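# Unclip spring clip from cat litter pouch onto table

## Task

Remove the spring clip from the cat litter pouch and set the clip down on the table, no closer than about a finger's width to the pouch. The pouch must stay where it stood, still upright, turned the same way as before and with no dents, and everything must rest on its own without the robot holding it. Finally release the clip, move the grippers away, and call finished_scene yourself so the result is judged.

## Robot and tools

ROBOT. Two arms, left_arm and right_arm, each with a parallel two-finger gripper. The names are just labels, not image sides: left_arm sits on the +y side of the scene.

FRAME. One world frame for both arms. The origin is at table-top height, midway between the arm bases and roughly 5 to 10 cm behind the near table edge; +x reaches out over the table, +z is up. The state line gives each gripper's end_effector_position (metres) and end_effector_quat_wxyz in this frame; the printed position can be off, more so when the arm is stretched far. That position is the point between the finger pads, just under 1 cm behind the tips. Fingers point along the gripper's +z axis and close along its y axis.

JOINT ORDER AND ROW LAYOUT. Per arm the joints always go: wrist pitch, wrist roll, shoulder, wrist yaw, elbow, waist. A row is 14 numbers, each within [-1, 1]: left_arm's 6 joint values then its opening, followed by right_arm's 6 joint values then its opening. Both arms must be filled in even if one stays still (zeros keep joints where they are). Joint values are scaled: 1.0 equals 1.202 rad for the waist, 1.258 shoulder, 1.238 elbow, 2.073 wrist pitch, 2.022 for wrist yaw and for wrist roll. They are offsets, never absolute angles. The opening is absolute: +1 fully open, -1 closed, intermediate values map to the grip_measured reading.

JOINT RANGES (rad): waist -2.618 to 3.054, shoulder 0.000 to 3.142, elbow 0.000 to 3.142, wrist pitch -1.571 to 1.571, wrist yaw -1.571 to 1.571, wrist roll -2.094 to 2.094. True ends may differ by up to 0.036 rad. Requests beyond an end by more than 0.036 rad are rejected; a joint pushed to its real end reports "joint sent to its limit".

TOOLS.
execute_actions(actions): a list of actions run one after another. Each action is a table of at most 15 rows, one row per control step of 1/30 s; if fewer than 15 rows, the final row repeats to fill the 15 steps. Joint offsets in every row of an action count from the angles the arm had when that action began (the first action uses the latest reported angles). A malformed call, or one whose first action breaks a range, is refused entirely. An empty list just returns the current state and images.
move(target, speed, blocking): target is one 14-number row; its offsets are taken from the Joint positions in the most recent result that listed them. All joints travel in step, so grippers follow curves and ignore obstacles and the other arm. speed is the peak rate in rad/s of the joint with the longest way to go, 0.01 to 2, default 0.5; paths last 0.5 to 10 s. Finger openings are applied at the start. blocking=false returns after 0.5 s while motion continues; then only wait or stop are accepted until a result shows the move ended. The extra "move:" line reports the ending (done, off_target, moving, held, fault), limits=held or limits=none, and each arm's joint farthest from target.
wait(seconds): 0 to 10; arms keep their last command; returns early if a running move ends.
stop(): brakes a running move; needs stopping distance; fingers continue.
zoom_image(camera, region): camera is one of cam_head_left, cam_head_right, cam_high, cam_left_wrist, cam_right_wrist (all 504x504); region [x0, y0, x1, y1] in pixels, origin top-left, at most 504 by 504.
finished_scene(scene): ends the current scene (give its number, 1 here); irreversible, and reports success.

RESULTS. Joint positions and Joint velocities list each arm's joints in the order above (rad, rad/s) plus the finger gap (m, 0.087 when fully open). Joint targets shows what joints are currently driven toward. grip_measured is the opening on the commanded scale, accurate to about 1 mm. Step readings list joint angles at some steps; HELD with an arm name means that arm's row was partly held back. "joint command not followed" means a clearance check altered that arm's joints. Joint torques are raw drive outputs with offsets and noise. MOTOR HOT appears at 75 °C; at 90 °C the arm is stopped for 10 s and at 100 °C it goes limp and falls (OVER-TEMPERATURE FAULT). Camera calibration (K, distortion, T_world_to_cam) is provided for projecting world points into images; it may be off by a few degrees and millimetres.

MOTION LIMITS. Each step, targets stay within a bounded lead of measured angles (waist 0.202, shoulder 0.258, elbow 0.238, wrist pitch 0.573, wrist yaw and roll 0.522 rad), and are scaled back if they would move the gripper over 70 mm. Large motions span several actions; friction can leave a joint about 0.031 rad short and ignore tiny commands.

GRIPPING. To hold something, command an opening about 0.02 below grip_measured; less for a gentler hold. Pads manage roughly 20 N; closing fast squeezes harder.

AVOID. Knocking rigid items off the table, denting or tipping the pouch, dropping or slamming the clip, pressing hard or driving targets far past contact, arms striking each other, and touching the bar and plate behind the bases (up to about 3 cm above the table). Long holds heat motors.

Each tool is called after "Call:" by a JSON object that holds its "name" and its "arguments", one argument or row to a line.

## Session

Call:
{"name": "execute_actions", "arguments": {
  "actions": []
}}

Scene clock: 0.00 s.
left_arm: end_effector_position=(+0.4890, +0.3109, +0.1949) grip_measured=+1.000 end_effector_quat_wxyz=(+0.201, +0.207, +0.932, +0.218) | right_arm: end_effector_position=(+0.5303, -0.3414, +0.1440) grip_measured=+0.981 end_effector_quat_wxyz=(+0.530, +0.243, +0.809, -0.075)
Joint names: [wrist pitch, wrist roll, shoulder, wrist yaw, elbow, waist]
Joint positions: left_arm=[-1.31   0.423  2.194 -0.37   2.451 -0.057  0.087] | right_arm=[-0.001  0.428  1.803  0.458  1.31   0.056  0.087]
Joint velocities: left_arm=[-0.066  0.007 -0.012  0.007 -0.022  0.002  0.   ] | right_arm=[-0.051 -0.066 -0.017 -0.022  0.002 -0.017 -0.   ]
Joint torques (N m, as the arm reports them, + toward a larger angle): no reading
Motor temperatures (°C, as the motors report them): left_arm=[32 31 35 33 35 30] | right_arm=[34 32 33 30 33 32]
Joint targets: left_arm=[-1.310 0.423 2.194 -0.370 2.451 -0.057] | right_arm=[-0.001 0.428 1.803 0.458 1.310 0.056]
camera_calibration (this result's frames):
cam_left_wrist: T_world_to_cam=[[-0.302406, -0.826842, -0.474219, 0.49581], [-0.895495, 0.076001, 0.438536, 0.354215], [-0.326558, 0.557276, -0.763415, 0.27874], [0, 0, 0, 1]] pos_world=[0.558159, 0.2277, 0.292581]
cam_right_wrist: T_world_to_cam=[[-0.457962, -0.876222, -0.150018, -0.0331751], [-0.844814, 0.481497, -0.233344, 0.667269], [0.276694, 0.0198747, -0.960752, 0.139763], [0, 0, 0, 1]] pos_world=[0.509853, -0.353134, 0.285004]

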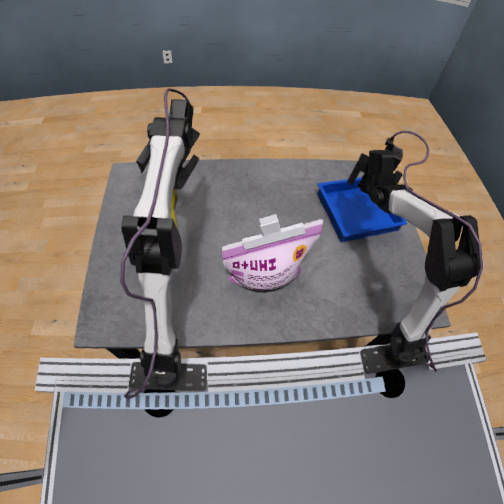

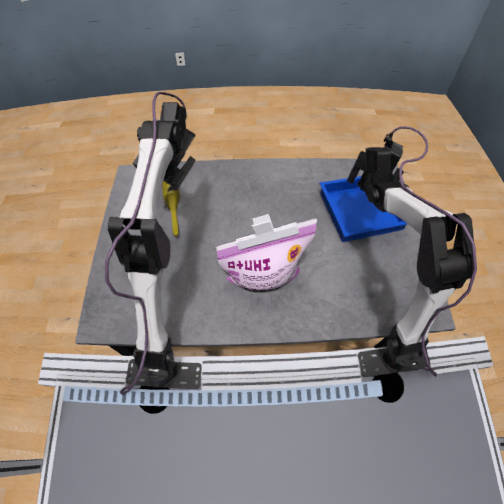

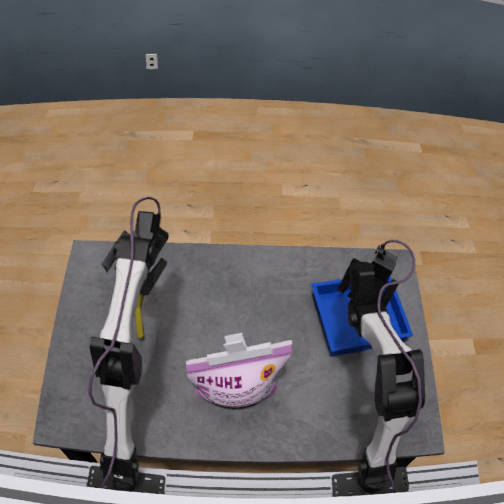

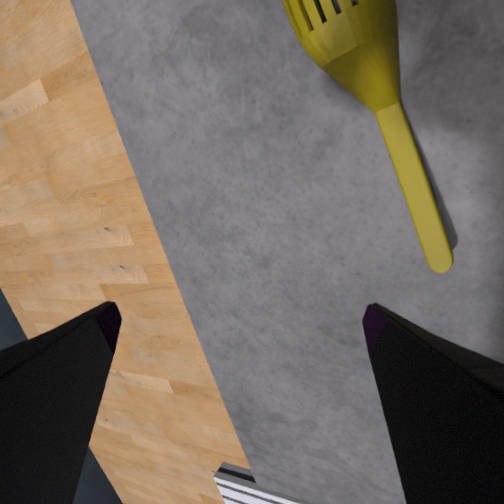

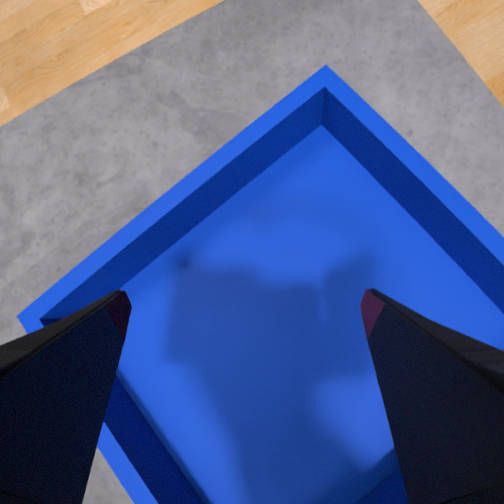

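Call:
{"name": "zoom_image", "arguments": {
  "camera": "cam_head_left",
  "region": [215, 205, 335, 300]
}}

Call:
{"name": "zoom_image", "arguments": {
  "camera": "cam_high",
  "region": [180, 320, 300, 415]
}}

Call:
{"name": "zoom_image", "arguments": {
  "camera": "cam_head_right",
  "region": [205, 205, 325, 300]
}}

Region (215, 205, 335, 300) of cam_head_left's 504x504 image, scaled by 4.200, with more detail than that image has; it fills the top 399 rows of this view, and the rest is white.

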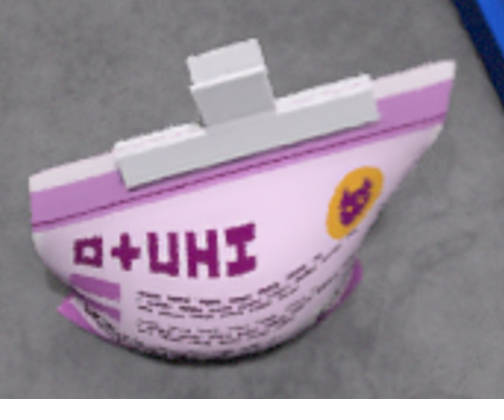

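Region (180, 320, 300, 415) of cam_high's 504x504 image, scaled by 4.200, with more detail than that image has; it fills the top 399 rows of this view, and the rest is white.

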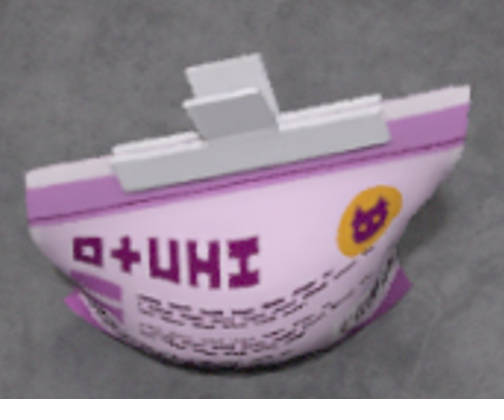

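Region (205, 205, 325, 300) of cam_head_right's 504x504 image, scaled by 4.200, with more detail than that image has; it fills the top 399 rows of this view, and the rest is white.

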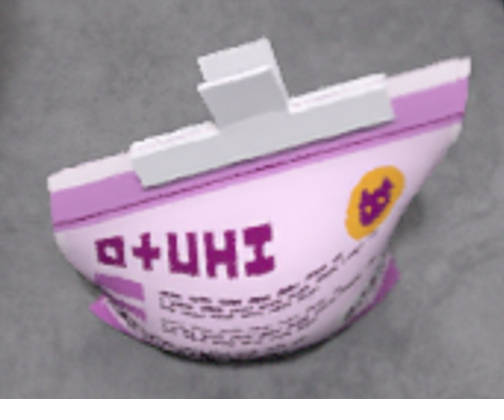

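Call:
{"name": "move", "arguments": {
  "target": [0.075,0.073,-0.32,0.609,-0.395,-0.245,0.5,0,0,0,0,0,0,1],
  "speed": 1
}}

Scene clock: 12.43 s.
left_arm: end_effector_position=(+0.3298, +0.0203, +0.2524) grip_measured=+0.500 end_effector_quat_wxyz=(+0.281, +0.502, +0.727, -0.375) | right_arm: end_effector_position=(+0.5293, -0.3416, +0.1427) grip_measured=+0.981 end_effector_quat_wxyz=(+0.527, +0.242, +0.811, -0.077)
Joint names: [wrist pitch, wrist roll, shoulder, wrist yaw, elbow, waist]
Joint positions: left_arm=[-1.163  0.561  1.803  0.85   1.988 -0.347  0.066] | right_arm=[-0.008  0.428  1.803  0.458  1.31   0.056  0.087]
Joint velocities: left_arm=[-0.037 -0.051 -0.002  0.066 -0.002 -0.007 -0.001] | right_arm=[-0.022 -0.066 -0.002 -0.022  0.022  0.007 -0.   ]
Joint torques (N m, as the arm reports them, + toward a larger angle): left_arm=[ 1.3   0.09 -8.5   0.68  4.9  -0.09] | right_arm=[ 1.91 -0.08 -9.06  0.12  8.39 -0.42]
Motor temperatures (°C, as the motors report them): left_arm=[34 31 43 33 37 30] | right_arm=[36 32 35 30 34 32]
Joint targets: left_arm=[-1.155 0.570 1.791 0.861 1.962 -0.352] | right_arm=[-0.001 0.428 1.803 0.458 1.310 0.056]
move: off_target (left_arm); limits=none; left_arm: farthest joint: the elbow, 0.026 radians from its target (0.489 radians at the start); right_arm: farthest joint: the wrist pitch, 0.007 radians from its target (0.004 radians at the start)
camera_calibration (this result's frames):
cam_left_wrist: T_world_to_cam=[[-0.939378, -0.203065, 0.276287, 0.242621], [-0.237536, 0.966496, -0.0972707, 0.10863], [-0.247278, -0.157002, -0.95614, 0.469674], [0, 0, 0, 1]] pos_world=[0.369857, 0.0180167, 0.392608]
cam_right_wrist: T_world_to_cam=[[-0.459176, -0.876215, -0.146306, -0.0338519], [-0.846279, 0.481539, -0.227887, 0.666175], [0.27013, 0.0191755, -0.962633, 0.14231], [0, 0, 0, 1]] pos_world=[0.509784, -0.35318, 0.283852]

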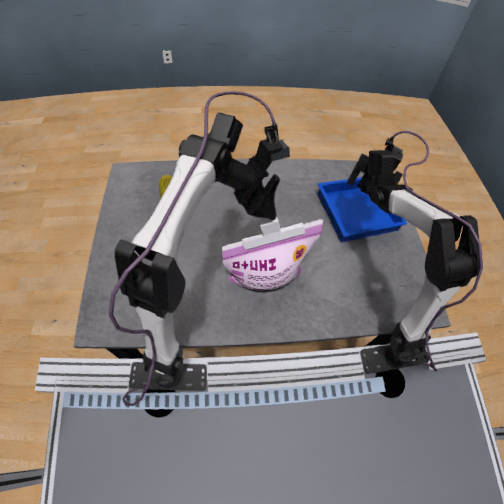

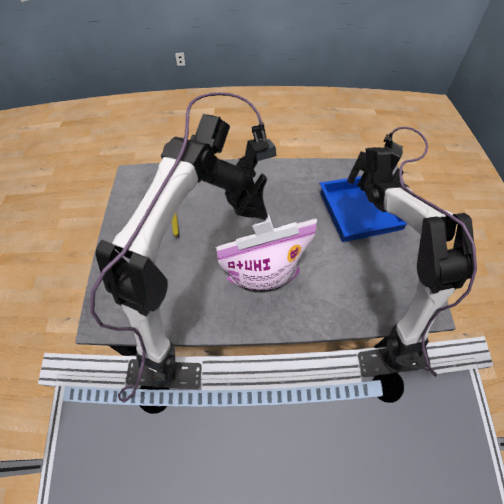

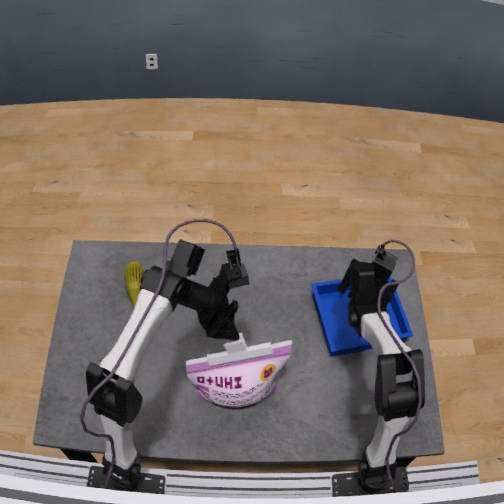

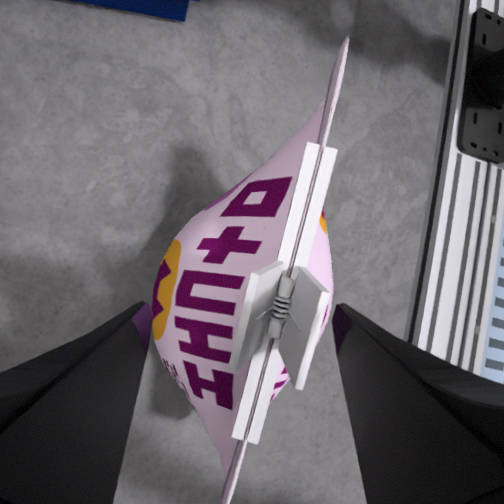

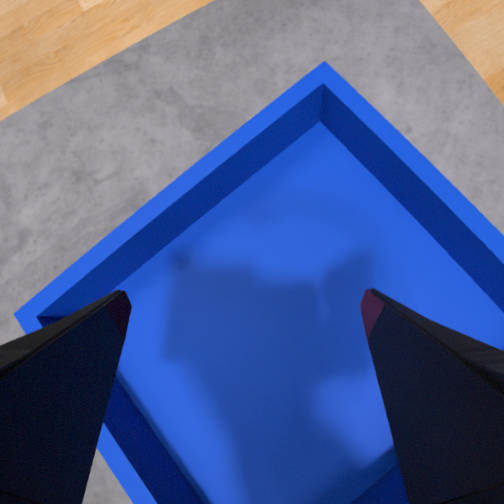

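Call:
{"name": "move", "arguments": {
  "target": [-0.175,0.255,0.07,0.166,0,0.062,0.5,0,0,0,0,0,0,1],
  "speed": 0.5
}}

Scene clock: 22.80 s.
left_arm: end_effector_position=(+0.2908, +0.0297, +0.2450) grip_measured=+0.500 end_effector_quat_wxyz=(+0.253, +0.562, +0.614, -0.493) | right_arm: end_effector_position=(+0.5287, -0.3417, +0.1420) grip_measured=+0.981 end_effector_quat_wxyz=(+0.526, +0.242, +0.812, -0.077)
Joint names: [wrist pitch, wrist roll, shoulder, wrist yaw, elbow, waist]
Joint positions: left_arm=[-1.503  1.067  1.878  1.17   1.988 -0.279  0.066] | right_arm=[-0.012  0.428  1.803  0.458  1.31   0.056  0.087]
Joint velocities: left_arm=[-0.081  0.066  0.012 -0.022  0.002  0.002 -0.001] | right_arm=[ 0.007  0.007 -0.002 -0.022 -0.007  0.012 -0.001]
Joint torques (N m, as the arm reports them, + toward a larger angle): left_arm=[ 0.4   0.09 -7.05  0.97  6.61  0.85] | right_arm=[ 1.89 -0.08 -9.    0.1   8.38 -0.45]
Motor temperatures (°C, as the motors report them): left_arm=[35 31 45 33 37 30] | right_arm=[37 32 37 30 35 32]
Joint targets: left_arm=[-1.526 1.076 1.891 1.185 1.988 -0.272] | right_arm=[-0.008 0.428 1.803 0.458 1.310 0.056]
move: off_target (left_arm); limits=none; left_arm: farthest joint: the wrist pitch, 0.023 radians from its target (0.363 radians at the start); right_arm: farthest joint: the wrist pitch, 0.004 radians from its target (0.000 radians at the start)
camera_calibration (this result's frames):
cam_left_wrist: T_world_to_cam=[[-0.934381, 0.131126, 0.331267, 0.185064], [0.0353776, 0.95936, -0.279958, 0.0552471], [-0.354514, -0.249868, -0.901047, 0.474827], [0, 0, 0, 1]] pos_world=[0.339299, 0.0413755, 0.382002]
cam_right_wrist: T_world_to_cam=[[-0.459839, -0.876209, -0.14424, -0.0342322], [-0.847076, 0.481564, -0.224851, 0.665562], [0.266477, 0.0187872, -0.963658, 0.143722], [0, 0, 0, 1]] pos_world=[0.509741, -0.353206, 0.283213]

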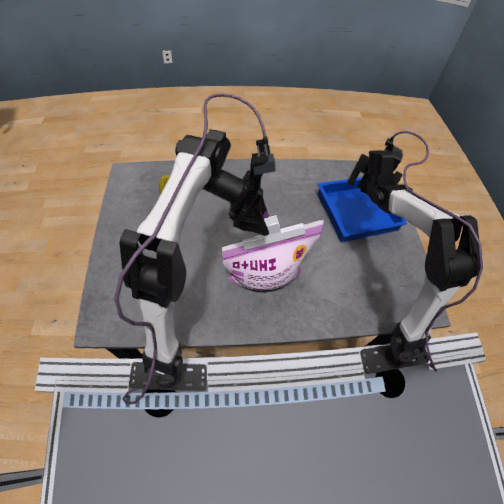

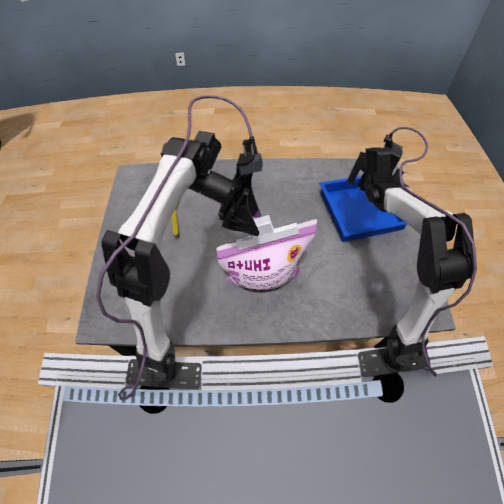

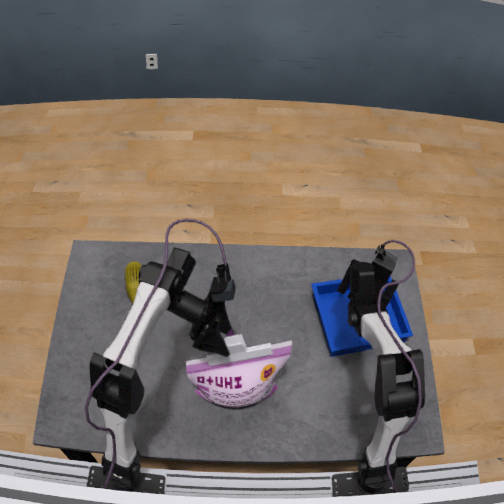

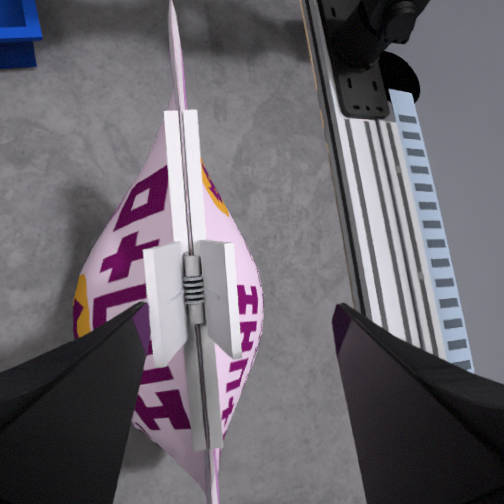

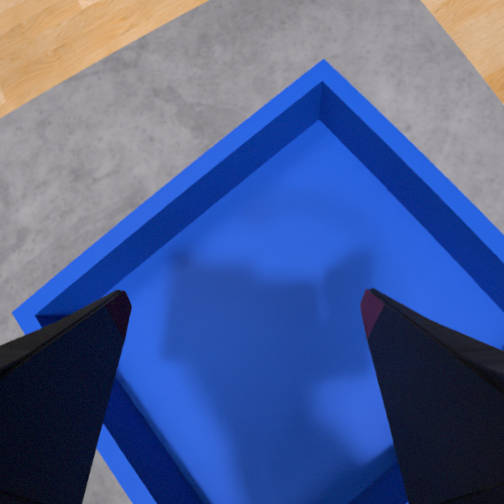

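Call:
{"name": "move", "arguments": {
  "target": [0.16,-0.088,-0.078,-0.005,-0.19,-0.012,0.5,0,0,0,0,0,0,1],
  "speed": 0.3
}}

Scene clock: 30.23 s.
left_arm: end_effector_position=(+0.3032, +0.0219, +0.2263) grip_measured=+0.500 end_effector_quat_wxyz=(+0.285, +0.549, +0.620, -0.483) | right_arm: end_effector_position=(+0.5282, -0.3417, +0.1413) grip_measured=+0.981 end_effector_quat_wxyz=(+0.524, +0.242, +0.813, -0.078)
Joint names: [wrist pitch, wrist roll, shoulder, wrist yaw, elbow, waist]
Joint positions: left_arm=[-1.179  0.897  1.796  1.167  1.78  -0.285  0.066] | right_arm=[-0.016  0.428  1.803  0.458  1.31   0.056  0.087]
Joint velocities: left_arm=[-0.007  0.007  0.017 -0.022 -0.002 -0.002 -0.001] | right_arm=[ 0.022 -0.037 -0.012 -0.066 -0.012 -0.012  0.001]
Joint torques (N m, as the arm reports them, + toward a larger angle): left_arm=[ 0.95 -0.05 -8.76  0.63  4.89 -0.36] | right_arm=[ 1.89 -0.08 -8.98  0.11  8.39 -0.43]
Motor temperatures (°C, as the motors report them): left_arm=[34 31 46 34 37 30] | right_arm=[38 32 38 30 35 32]
Joint targets: left_arm=[-1.171 0.889 1.780 1.159 1.753 -0.294] | right_arm=[-0.012 0.428 1.803 0.458 1.310 0.056]
move: off_target (left_arm); limits=none; left_arm: farthest joint: the elbow, 0.027 radians from its target (0.235 radians at the start); right_arm: farthest joint: the wrist pitch, 0.004 radians from its target (0.000 radians at the start)
camera_calibration (this result's frames):
cam_left_wrist: T_world_to_cam=[[-0.95186, 0.0827718, 0.295147, 0.218461], [-0.0114438, 0.952587, -0.304053, 0.0767646], [-0.30632, -0.292793, -0.905782, 0.447863], [0, 0, 0, 1]] pos_world=[0.346012, 0.039924, 0.364529]
cam_right_wrist: T_world_to_cam=[[-0.46043, -0.876204, -0.142379, -0.0345772], [-0.847784, 0.481588, -0.222116, 0.665006], [0.263187, 0.0184378, -0.964569, 0.144989], [0, 0, 0, 1]] pos_world=[0.509702, -0.353229, 0.282637]

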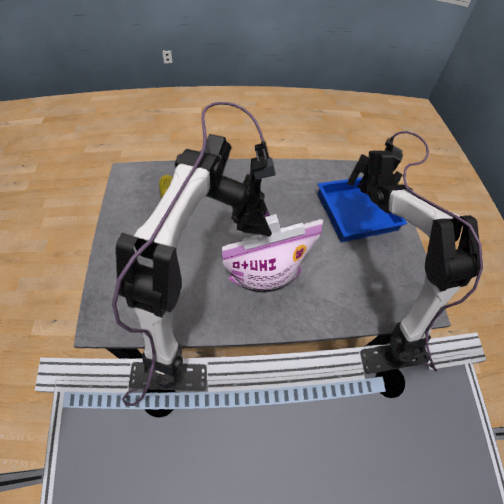

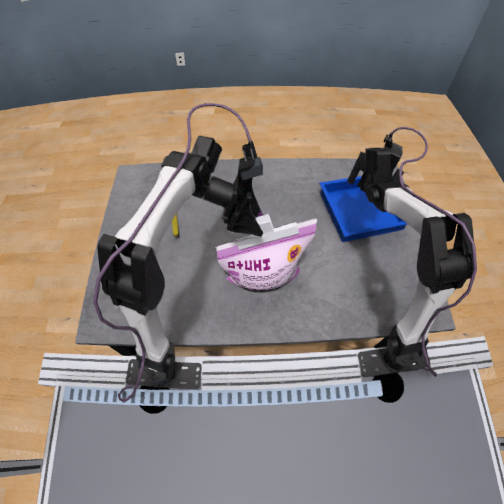

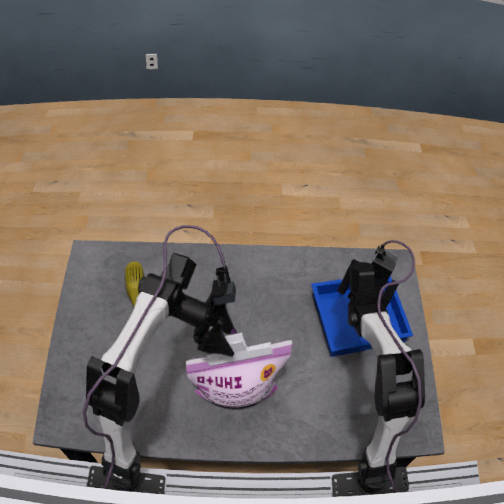

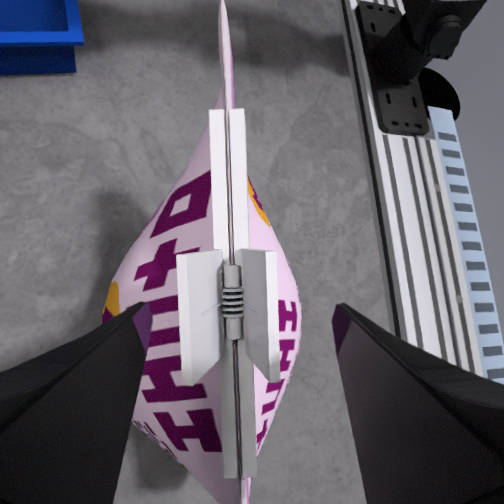

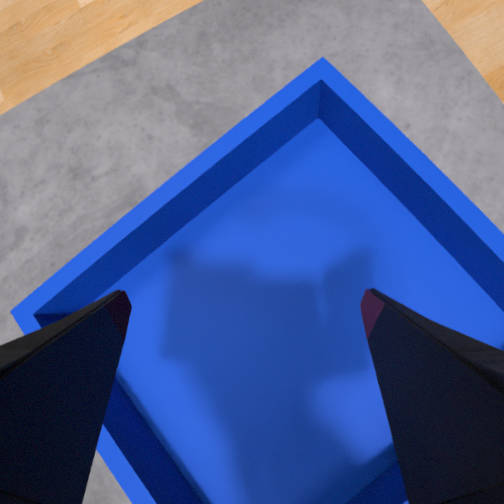

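Call:
{"name": "move", "arguments": {
  "target": [0.04,-0.004,0,-0.004,-0.074,-0.037,0.3,0,0,0,0,0,0,1],
  "speed": 0.15
}}

Call:
{"name": "zoom_image", "arguments": {
  "camera": "cam_head_right",
  "region": [205, 180, 325, 275]
}}

Scene clock: 35.70 s.
left_arm: end_effector_position=(+0.2976, +0.0101, +0.2102) grip_measured=+0.300 end_effector_quat_wxyz=(+0.280, +0.561, +0.608, -0.487) | right_arm: end_effector_position=(+0.5276, -0.3418, +0.1406) grip_measured=+0.981 end_effector_quat_wxyz=(+0.523, +0.242, +0.814, -0.078)
Joint names: [wrist pitch, wrist roll, shoulder, wrist yaw, elbow, waist]
Joint positions: left_arm=[-1.104  0.896  1.796  1.165  1.714 -0.321  0.057] | right_arm=[-0.019  0.428  1.803  0.458  1.31   0.056  0.087]
Joint velocities: left_arm=[ 0.022 -0.037 -0.007  0.007 -0.012 -0.002 -0.001] | right_arm=[-0.051  0.037 -0.012  0.022 -0.012 -0.017  0.001]
Joint torques (N m, as the arm reports them, + toward a larger angle): left_arm=[ 0.96 -0.06 -7.77  0.63  5.08 -0.33] | right_arm=[ 1.9  -0.08 -8.99  0.1   8.4  -0.45]
Motor temperatures (°C, as the motors report them): left_arm=[34 31 47 34 37 30] | right_arm=[38 32 38 30 36 32]
Joint targets: left_arm=[-1.096 0.888 1.796 1.159 1.688 -0.329] | right_arm=[-0.016 0.428 1.803 0.458 1.310 0.056]
move: off_target (left_arm); limits=none; left_arm: farthest joint: the elbow, 0.025 radians from its target (0.091 radians at the start); right_arm: farthest joint: the wrist pitch, 0.003 radians from its target (0.000 radians at the start)
camera_calibration (this result's frames):
cam_left_wrist: T_world_to_cam=[[-0.950519, 0.117154, 0.287732, 0.219599], [0.024307, 0.951377, -0.307068, 0.0730771], [-0.309716, -0.28488, -0.907149, 0.429311], [0, 0, 0, 1]] pos_world=[0.339921, 0.0270513, 0.348703]
cam_right_wrist: T_world_to_cam=[[-0.461078, -0.876197, -0.140308, -0.0349634], [-0.848559, 0.481616, -0.219074, 0.664384], [0.259527, 0.0180497, -0.965567, 0.146395], [0, 0, 0, 1]] pos_world=[0.509655, -0.353255, 0.281998]

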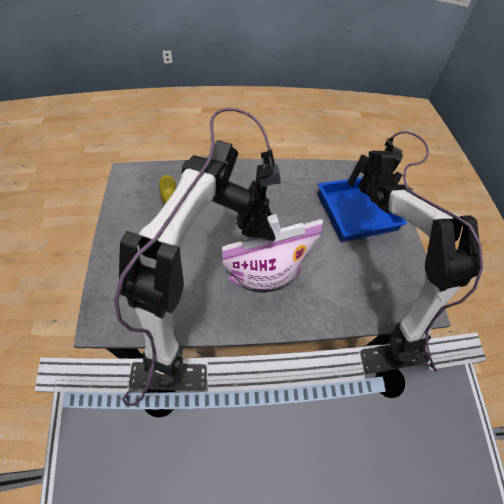

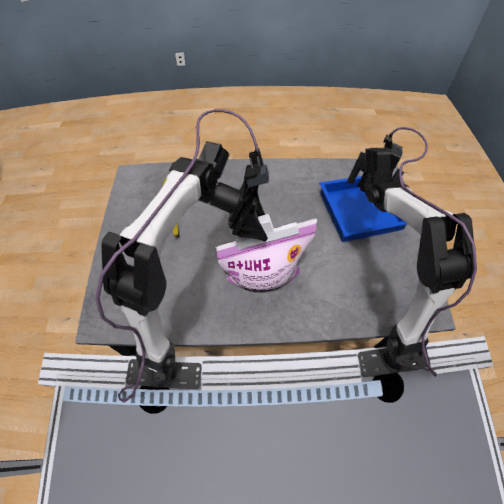

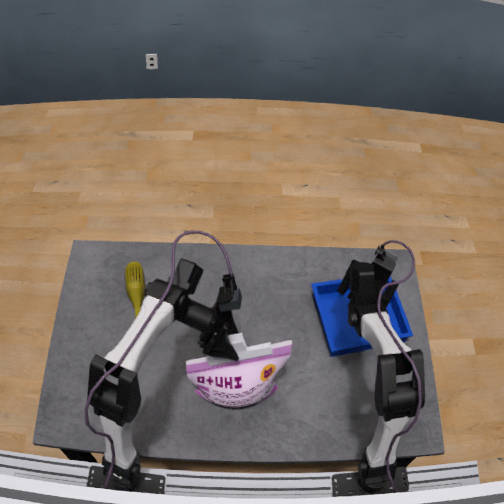

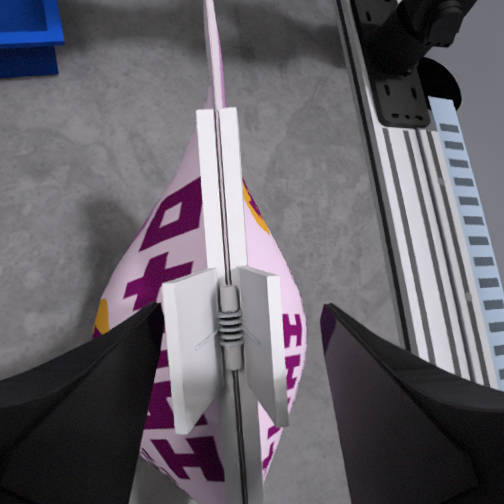

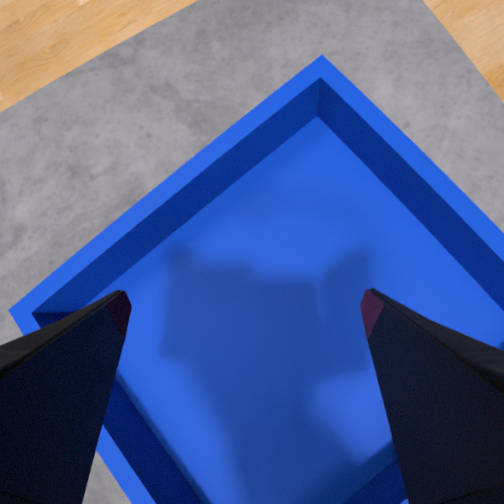

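Region (205, 180, 325, 275) of cam_head_right's 504x504 image, scaled by 4.200, with more detail than that image has; it fills the top 399 rows of this view, and the rest is white.

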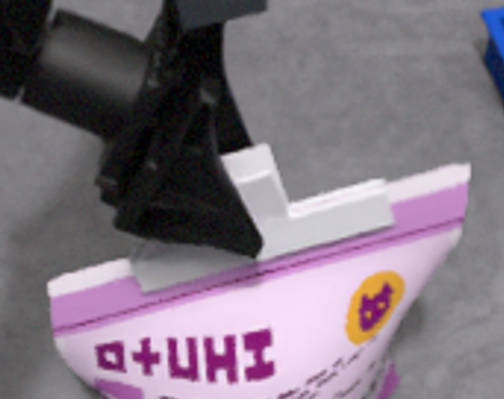

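Call:
{"name": "move", "arguments": {
  "target": [-0.033,0,0.044,0,0.082,0.012,0.3,0,0,0,0,0,0,1],
  "speed": 0.12
}}

Scene clock: 39.63 s.
left_arm: end_effector_position=(+0.3062, +0.0094, +0.2167) grip_measured=+0.300 end_effector_quat_wxyz=(+0.278, +0.558, +0.612, -0.487) | right_arm: end_effector_position=(+0.5270, -0.3419, +0.1399) grip_measured=+0.981 end_effector_quat_wxyz=(+0.521, +0.242, +0.815, -0.079)
Joint names: [wrist pitch, wrist roll, shoulder, wrist yaw, elbow, waist]
Joint positions: left_arm=[-1.153  0.896  1.836  1.165  1.794 -0.314  0.057] | right_arm=[-0.023  0.428  1.803  0.458  1.31   0.056  0.087]
Joint velocities: left_arm=[ 0.007 -0.007  0.002 -0.051  0.002  0.007  0.   ] | right_arm=[ 0.007  0.022 -0.012 -0.051  0.002  0.002  0.   ]
Joint torques (N m, as the arm reports them, + toward a larger angle): left_arm=[ 0.71  0.01 -7.    0.72  9.05  0.91] | right_arm=[ 1.89 -0.07 -8.97  0.11  8.37 -0.45]
Motor temperatures (°C, as the motors report them): left_arm=[34 31 47 34 38 30] | right_arm=[38 32 39 30 36 32]
Joint targets: left_arm=[-1.173 0.896 1.851 1.165 1.815 -0.307] | right_arm=[-0.020 0.428 1.803 0.458 1.310 0.056]
move: off_target (left_arm); limits=none; left_arm: farthest joint: the elbow, 0.022 radians from its target (0.102 radians at the start); right_arm: farthest joint: the wrist pitch, 0.004 radians from its target (0.000 radians at the start)
camera_calibration (this result's frames):
cam_left_wrist: T_world_to_cam=[[-0.948779, 0.10999, 0.296176, 0.223692], [0.015564, 0.952577, -0.303898, 0.077477], [-0.315556, -0.283722, -0.905498, 0.439062], [0, 0, 0, 1]] pos_world=[0.349577, 0.026165, 0.354863]
cam_right_wrist: T_world_to_cam=[[-0.461719, -0.876189, -0.138235, -0.0353528], [-0.849323, 0.481645, -0.216029, 0.663758], [0.255863, 0.0176617, -0.966552, 0.147798], [0, 0, 0, 1]] pos_world=[0.509606, -0.353281, 0.281359]

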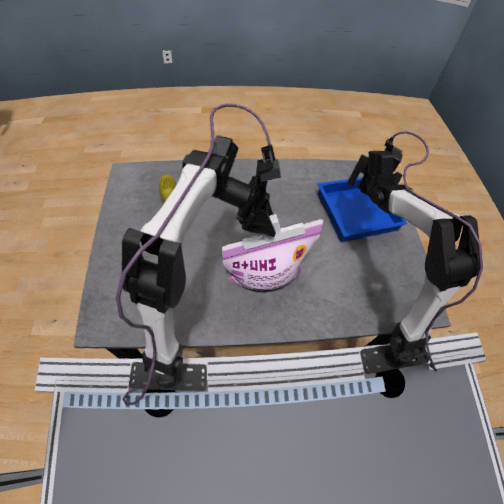

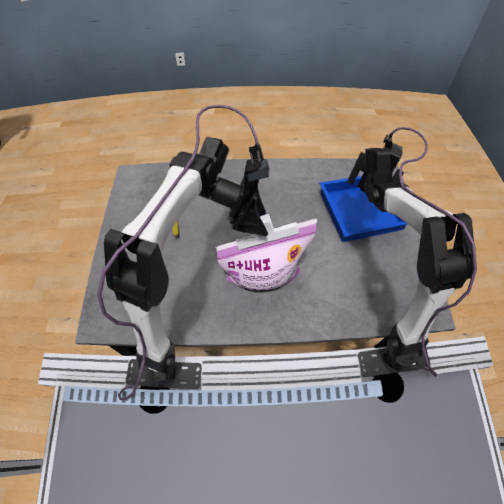

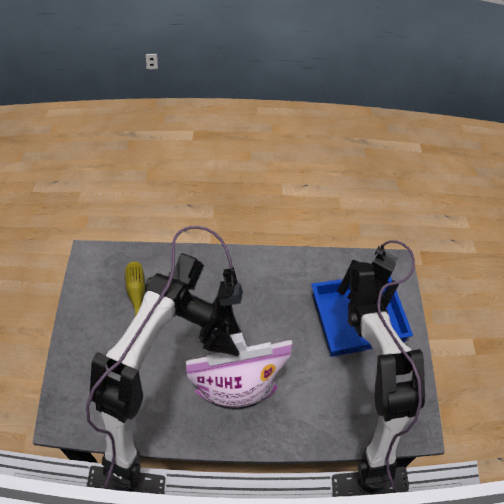

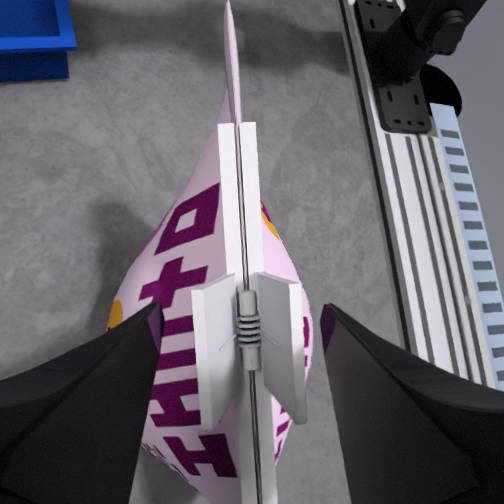

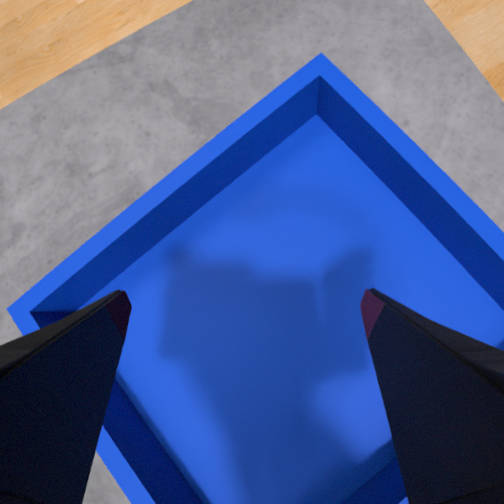

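Call:
{"name": "execute_actions", "arguments": {
  "actions": [
    [[-0.026,-0.025,0,0,0.033,0,0.05,0,0,0,0,0,0,1]],
    [[0,0,0,0,0,0,-0.15,0,0,0,0,0,0,1]],
    [[0,0,0,0,0,0,-0.28,0,0,0,0,0,0,1]],
    [[0,0,0,0,0,0,-0.4,0,0,0,0,0,0,1]],
    [[0,0,0,0,0,0,-0.55,0,0,0,0,0,0,1]],
    [[0,0,0,0,0,0,-0.7,0,0,0,0,0,0,1]]
  ]
}}

Scene clock: 44.27 s.
left_arm: end_effector_position=(+0.3025, +0.0105, +0.2220) grip_measured=-0.508 end_effector_quat_wxyz=(+0.265, +0.544, +0.625, -0.493) | right_arm: end_effector_position=(+0.5238, -0.3423, +0.1361) grip_measured=+0.981 end_effector_quat_wxyz=(+0.513, +0.241, +0.820, -0.083)
Joint names: [wrist pitch, wrist roll, shoulder, wrist yaw, elbow, waist]
Joint positions: left_arm=[-1.182  0.854  1.836  1.164  1.815 -0.314  0.022] | right_arm=[-0.044  0.428  1.803  0.458  1.31   0.056  0.087]
Joint velocities: left_arm=[-0.022 -0.037  0.007 -0.022 -0.002  0.022  0.   ] | right_arm=[-0.022  0.022  0.012  0.007 -0.017  0.007  0.   ]
Joint torques (N m, as the arm reports them, + toward a larger angle): left_arm=[ 0.87  0.01 -8.02  0.72  7.18  0.31] | right_arm=[ 1.88 -0.07 -8.99  0.13  8.4  -0.43]
Motor temperatures (°C, as the motors report them): left_arm=[34 31 47 34 38 30] | right_arm=[38 32 39 30 36 32]
Joint targets: left_arm=[-1.182 0.854 1.836 1.164 1.815 -0.314] | right_arm=[-0.040 0.428 1.803 0.458 1.310 0.056]
Step readings (joint positions; steps 1 to 15: 1st action; 16 to 30: 2nd action; 31 to 45: 3rd action; 46 to 60: 4th action; 61 to 75: 5th action; 76 to 90: 6th action):
0: left_arm=[-1.153 0.896 1.836 1.165 1.794 -0.314] | right_arm=[-0.023 0.428 1.803 0.458 1.310 0.056]
1: left_arm=[-1.159 0.890 1.836 1.165 1.797 -0.314] | right_arm=[-0.024 0.428 1.803 0.458 1.310 0.056]
2: left_arm=[-1.165 0.882 1.836 1.165 1.802 -0.314] | right_arm=[-0.024 0.428 1.803 0.458 1.310 0.056]
4: left_arm=[-1.173 0.872 1.836 1.165 1.811 -0.314] | right_arm=[-0.025 0.428 1.803 0.458 1.310 0.056]
8: left_arm=[-1.180 0.860 1.836 1.165 1.815 -0.314] | right_arm=[-0.026 0.428 1.803 0.458 1.310 0.056]
15: left_arm=[-1.186 0.854 1.836 1.165 1.815 -0.314] | right_arm=[-0.027 0.428 1.803 0.458 1.310 0.056]
16: left_arm=[-1.186 0.854 1.836 1.165 1.815 -0.314] | right_arm=[-0.027 0.428 1.803 0.458 1.310 0.056]
17: left_arm=[-1.186 0.854 1.836 1.165 1.815 -0.314] | right_arm=[-0.027 0.428 1.803 0.458 1.310 0.056]
19: left_arm=[-1.186 0.854 1.836 1.165 1.815 -0.314] | right_arm=[-0.029 0.428 1.803 0.458 1.310 0.056]
23: left_arm=[-1.186 0.854 1.836 1.165 1.815 -0.314] | right_arm=[-0.030 0.428 1.803 0.458 1.310 0.056]
30: left_arm=[-1.186 0.854 1.836 1.165 1.815 -0.314] | right_arm=[-0.030 0.428 1.803 0.458 1.310 0.056]
31: left_arm=[-1.186 0.854 1.836 1.165 1.815 -0.314] | right_arm=[-0.030 0.428 1.803 0.458 1.310 0.056]
32: left_arm=[-1.186 0.854 1.836 1.165 1.815 -0.314] | right_arm=[-0.031 0.428 1.803 0.458 1.310 0.056]
34: left_arm=[-1.186 0.854 1.836 1.165 1.815 -0.314] | right_arm=[-0.032 0.428 1.803 0.458 1.310 0.056]
38: left_arm=[-1.186 0.854 1.836 1.165 1.815 -0.314] | right_arm=[-0.033 0.428 1.803 0.458 1.310 0.056]
45: left_arm=[-1.186 0.854 1.836 1.165 1.815 -0.314] | right_arm=[-0.033 0.428 1.803 0.458 1.310 0.056]
46: left_arm=[-1.185 0.854 1.836 1.165 1.815 -0.314] | right_arm=[-0.034 0.428 1.803 0.458 1.310 0.056]
47: left_arm=[-1.183 0.854 1.836 1.165 1.815 -0.314] | right_arm=[-0.034 0.428 1.803 0.458 1.310 0.056]
49: left_arm=[-1.182 0.854 1.836 1.165 1.815 -0.314] | right_arm=[-0.035 0.428 1.803 0.458 1.310 0.056]
53: left_arm=[-1.182 0.854 1.836 1.165 1.815 -0.314] | right_arm=[-0.037 0.428 1.803 0.458 1.310 0.056]
60: left_arm=[-1.182 0.854 1.836 1.165 1.815 -0.314] | right_arm=[-0.037 0.428 1.803 0.458 1.310 0.056]
61: left_arm=[-1.182 0.854 1.836 1.165 1.815 -0.314] | right_arm=[-0.037 0.428 1.803 0.458 1.310 0.056]
62: left_arm=[-1.182 0.854 1.836 1.165 1.815 -0.314] | right_arm=[-0.038 0.428 1.803 0.458 1.310 0.056]
64: left_arm=[-1.182 0.854 1.836 1.165 1.815 -0.314] | right_arm=[-0.039 0.428 1.803 0.458 1.310 0.056]
68: left_arm=[-1.182 0.854 1.836 1.164 1.815 -0.314] | right_arm=[-0.040 0.428 1.803 0.458 1.310 0.056]
75: left_arm=[-1.182 0.854 1.836 1.164 1.815 -0.314] | right_arm=[-0.040 0.428 1.803 0.458 1.310 0.056]
76: left_arm=[-1.182 0.854 1.836 1.164 1.815 -0.314] | right_arm=[-0.041 0.428 1.803 0.458 1.310 0.056]
77: left_arm=[-1.182 0.854 1.836 1.164 1.815 -0.314] | right_arm=[-0.041 0.428 1.803 0.458 1.310 0.056]
79: left_arm=[-1.182 0.854 1.836 1.164 1.815 -0.314] | right_arm=[-0.042 0.428 1.803 0.458 1.310 0.056]
83: left_arm=[-1.182 0.854 1.836 1.164 1.815 -0.314] | right_arm=[-0.043 0.428 1.803 0.458 1.310 0.056]
90: Joint positions above
camera_calibration (this result's frames):
cam_left_wrist: T_world_to_cam=[[-0.936139, 0.0911425, 0.339611, 0.20525], [-0.0128934, 0.956277, -0.29218, 0.0841329], [-0.351392, -0.2779, -0.894033, 0.451274], [0, 0, 0, 1]] pos_world=[0.351802, 0.0262474, 0.35833]
cam_right_wrist: T_world_to_cam=[[-0.465042, -0.876131, -0.127001, -0.0375087], [-0.853248, 0.481821, -0.19954, 0.660301], [0.236015, 0.0155684, -0.971625, 0.155326], [0, 0, 0, 1]] pos_world=[0.509298, -0.353427, 0.277911]

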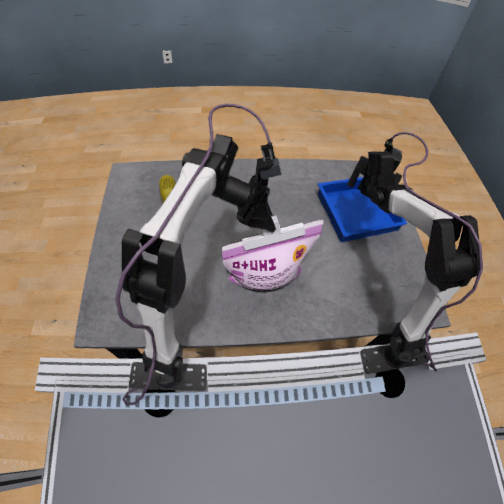

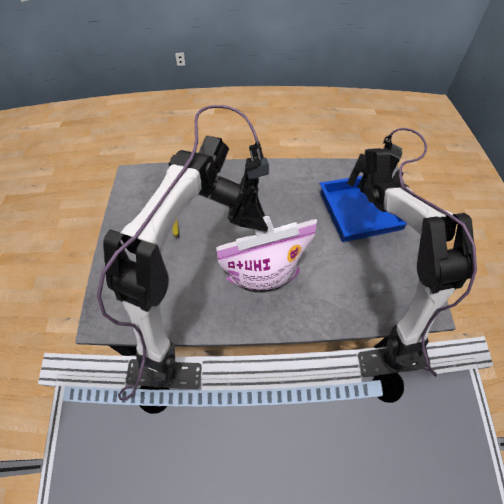

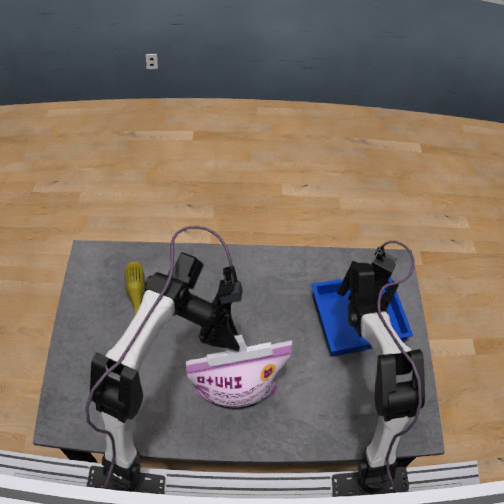

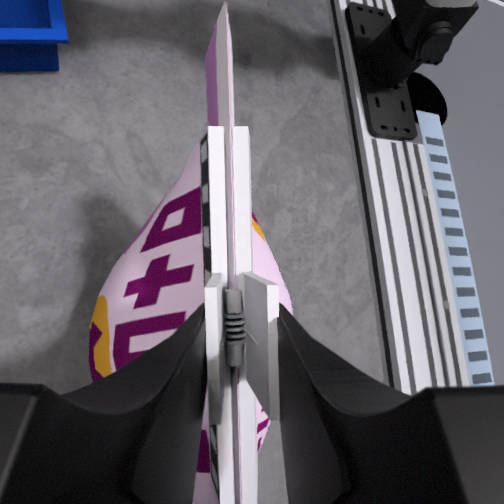

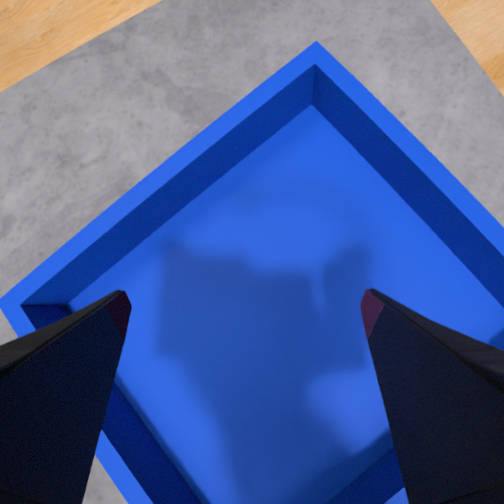

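Call:
{"name": "move", "arguments": {
  "target": [-0.1,0,0.078,0,0.24,0.03,-0.7,0,0,0,0,0,0,1],
  "speed": 0.15
}}

Scene clock: 48.70 s.
left_arm: end_effector_position=(+0.3181, +0.0165, +0.2592) grip_measured=-0.508 end_effector_quat_wxyz=(+0.271, +0.535, +0.634, -0.487) | right_arm: end_effector_position=(+0.5233, -0.3424, +0.1355) grip_measured=+0.981 end_effector_quat_wxyz=(+0.512, +0.240, +0.821, -0.083)
Joint names: [wrist pitch, wrist roll, shoulder, wrist yaw, elbow, waist]
Joint positions: left_arm=[-1.371  0.854  1.921  1.16   2.088 -0.287  0.022] | right_arm=[-0.047  0.428  1.803  0.458  1.31   0.056  0.087]
Joint velocities: left_arm=[-0.007 -0.051  0.002 -0.007 -0.007 -0.002 -0.001] | right_arm=[-0.066  0.037  0.007  0.007  0.017 -0.007 -0.002]
Joint torques (N m, as the arm reports them, + toward a larger angle): left_arm=[ 0.72  0.01 -7.44  0.78  8.78  0.96] | right_arm=[ 1.86 -0.07 -8.97  0.13  8.39 -0.4 ]
Motor temperatures (°C, as the motors report them): left_arm=[34 31 48 34 39 30] | right_arm=[39 32 39 30 36 32]
Joint targets: left_arm=[-1.389 0.854 1.934 1.164 2.112 -0.278] | right_arm=[-0.044 0.428 1.803 0.458 1.310 0.056]
move: off_target (left_arm); limits=none; left_arm: farthest joint: the elbow, 0.024 radians from its target (0.298 radians at the start); right_arm: farthest joint: the wrist pitch, 0.003 radians from its target (0.000 radians at the start)
camera_calibration (this result's frames):
cam_left_wrist: T_world_to_cam=[[-0.938759, 0.061846, 0.33898, 0.208139], [-0.0405958, 0.957059, -0.287037, 0.0969011], [-0.342176, -0.28322, -0.895936, 0.489242], [0, 0, 0, 1]] pos_world=[0.366733, 0.0329505, 0.395589]
cam_right_wrist: T_world_to_cam=[[-0.465574, -0.87612, -0.125122, -0.0378767], [-0.853869, 0.481854, -0.196784, 0.659712], [0.232697, 0.0152199, -0.97243, 0.156572], [0, 0, 0, 1]] pos_world=[0.50924, -0.353452, 0.277338]

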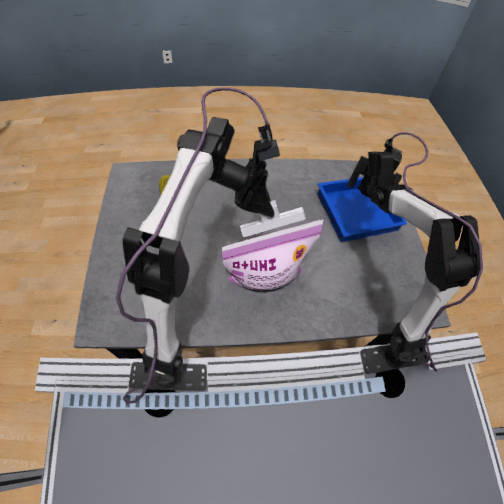

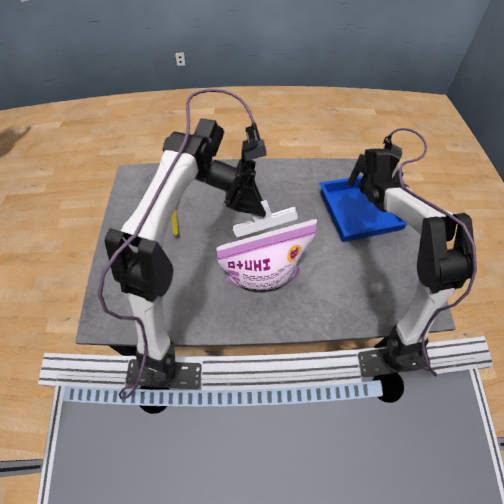

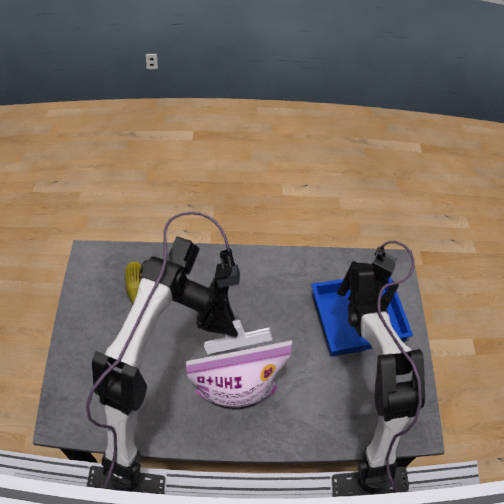

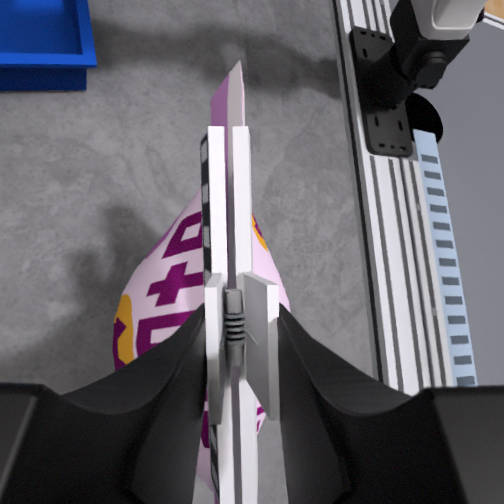

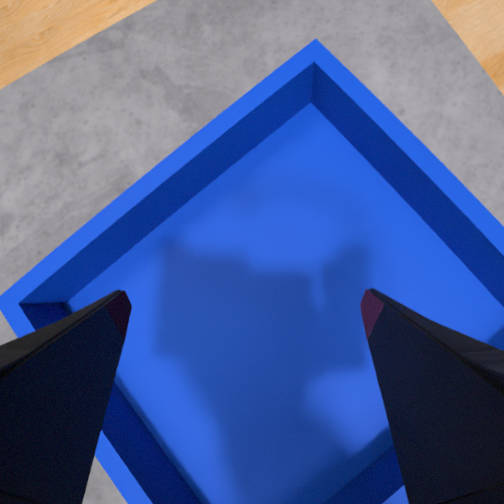

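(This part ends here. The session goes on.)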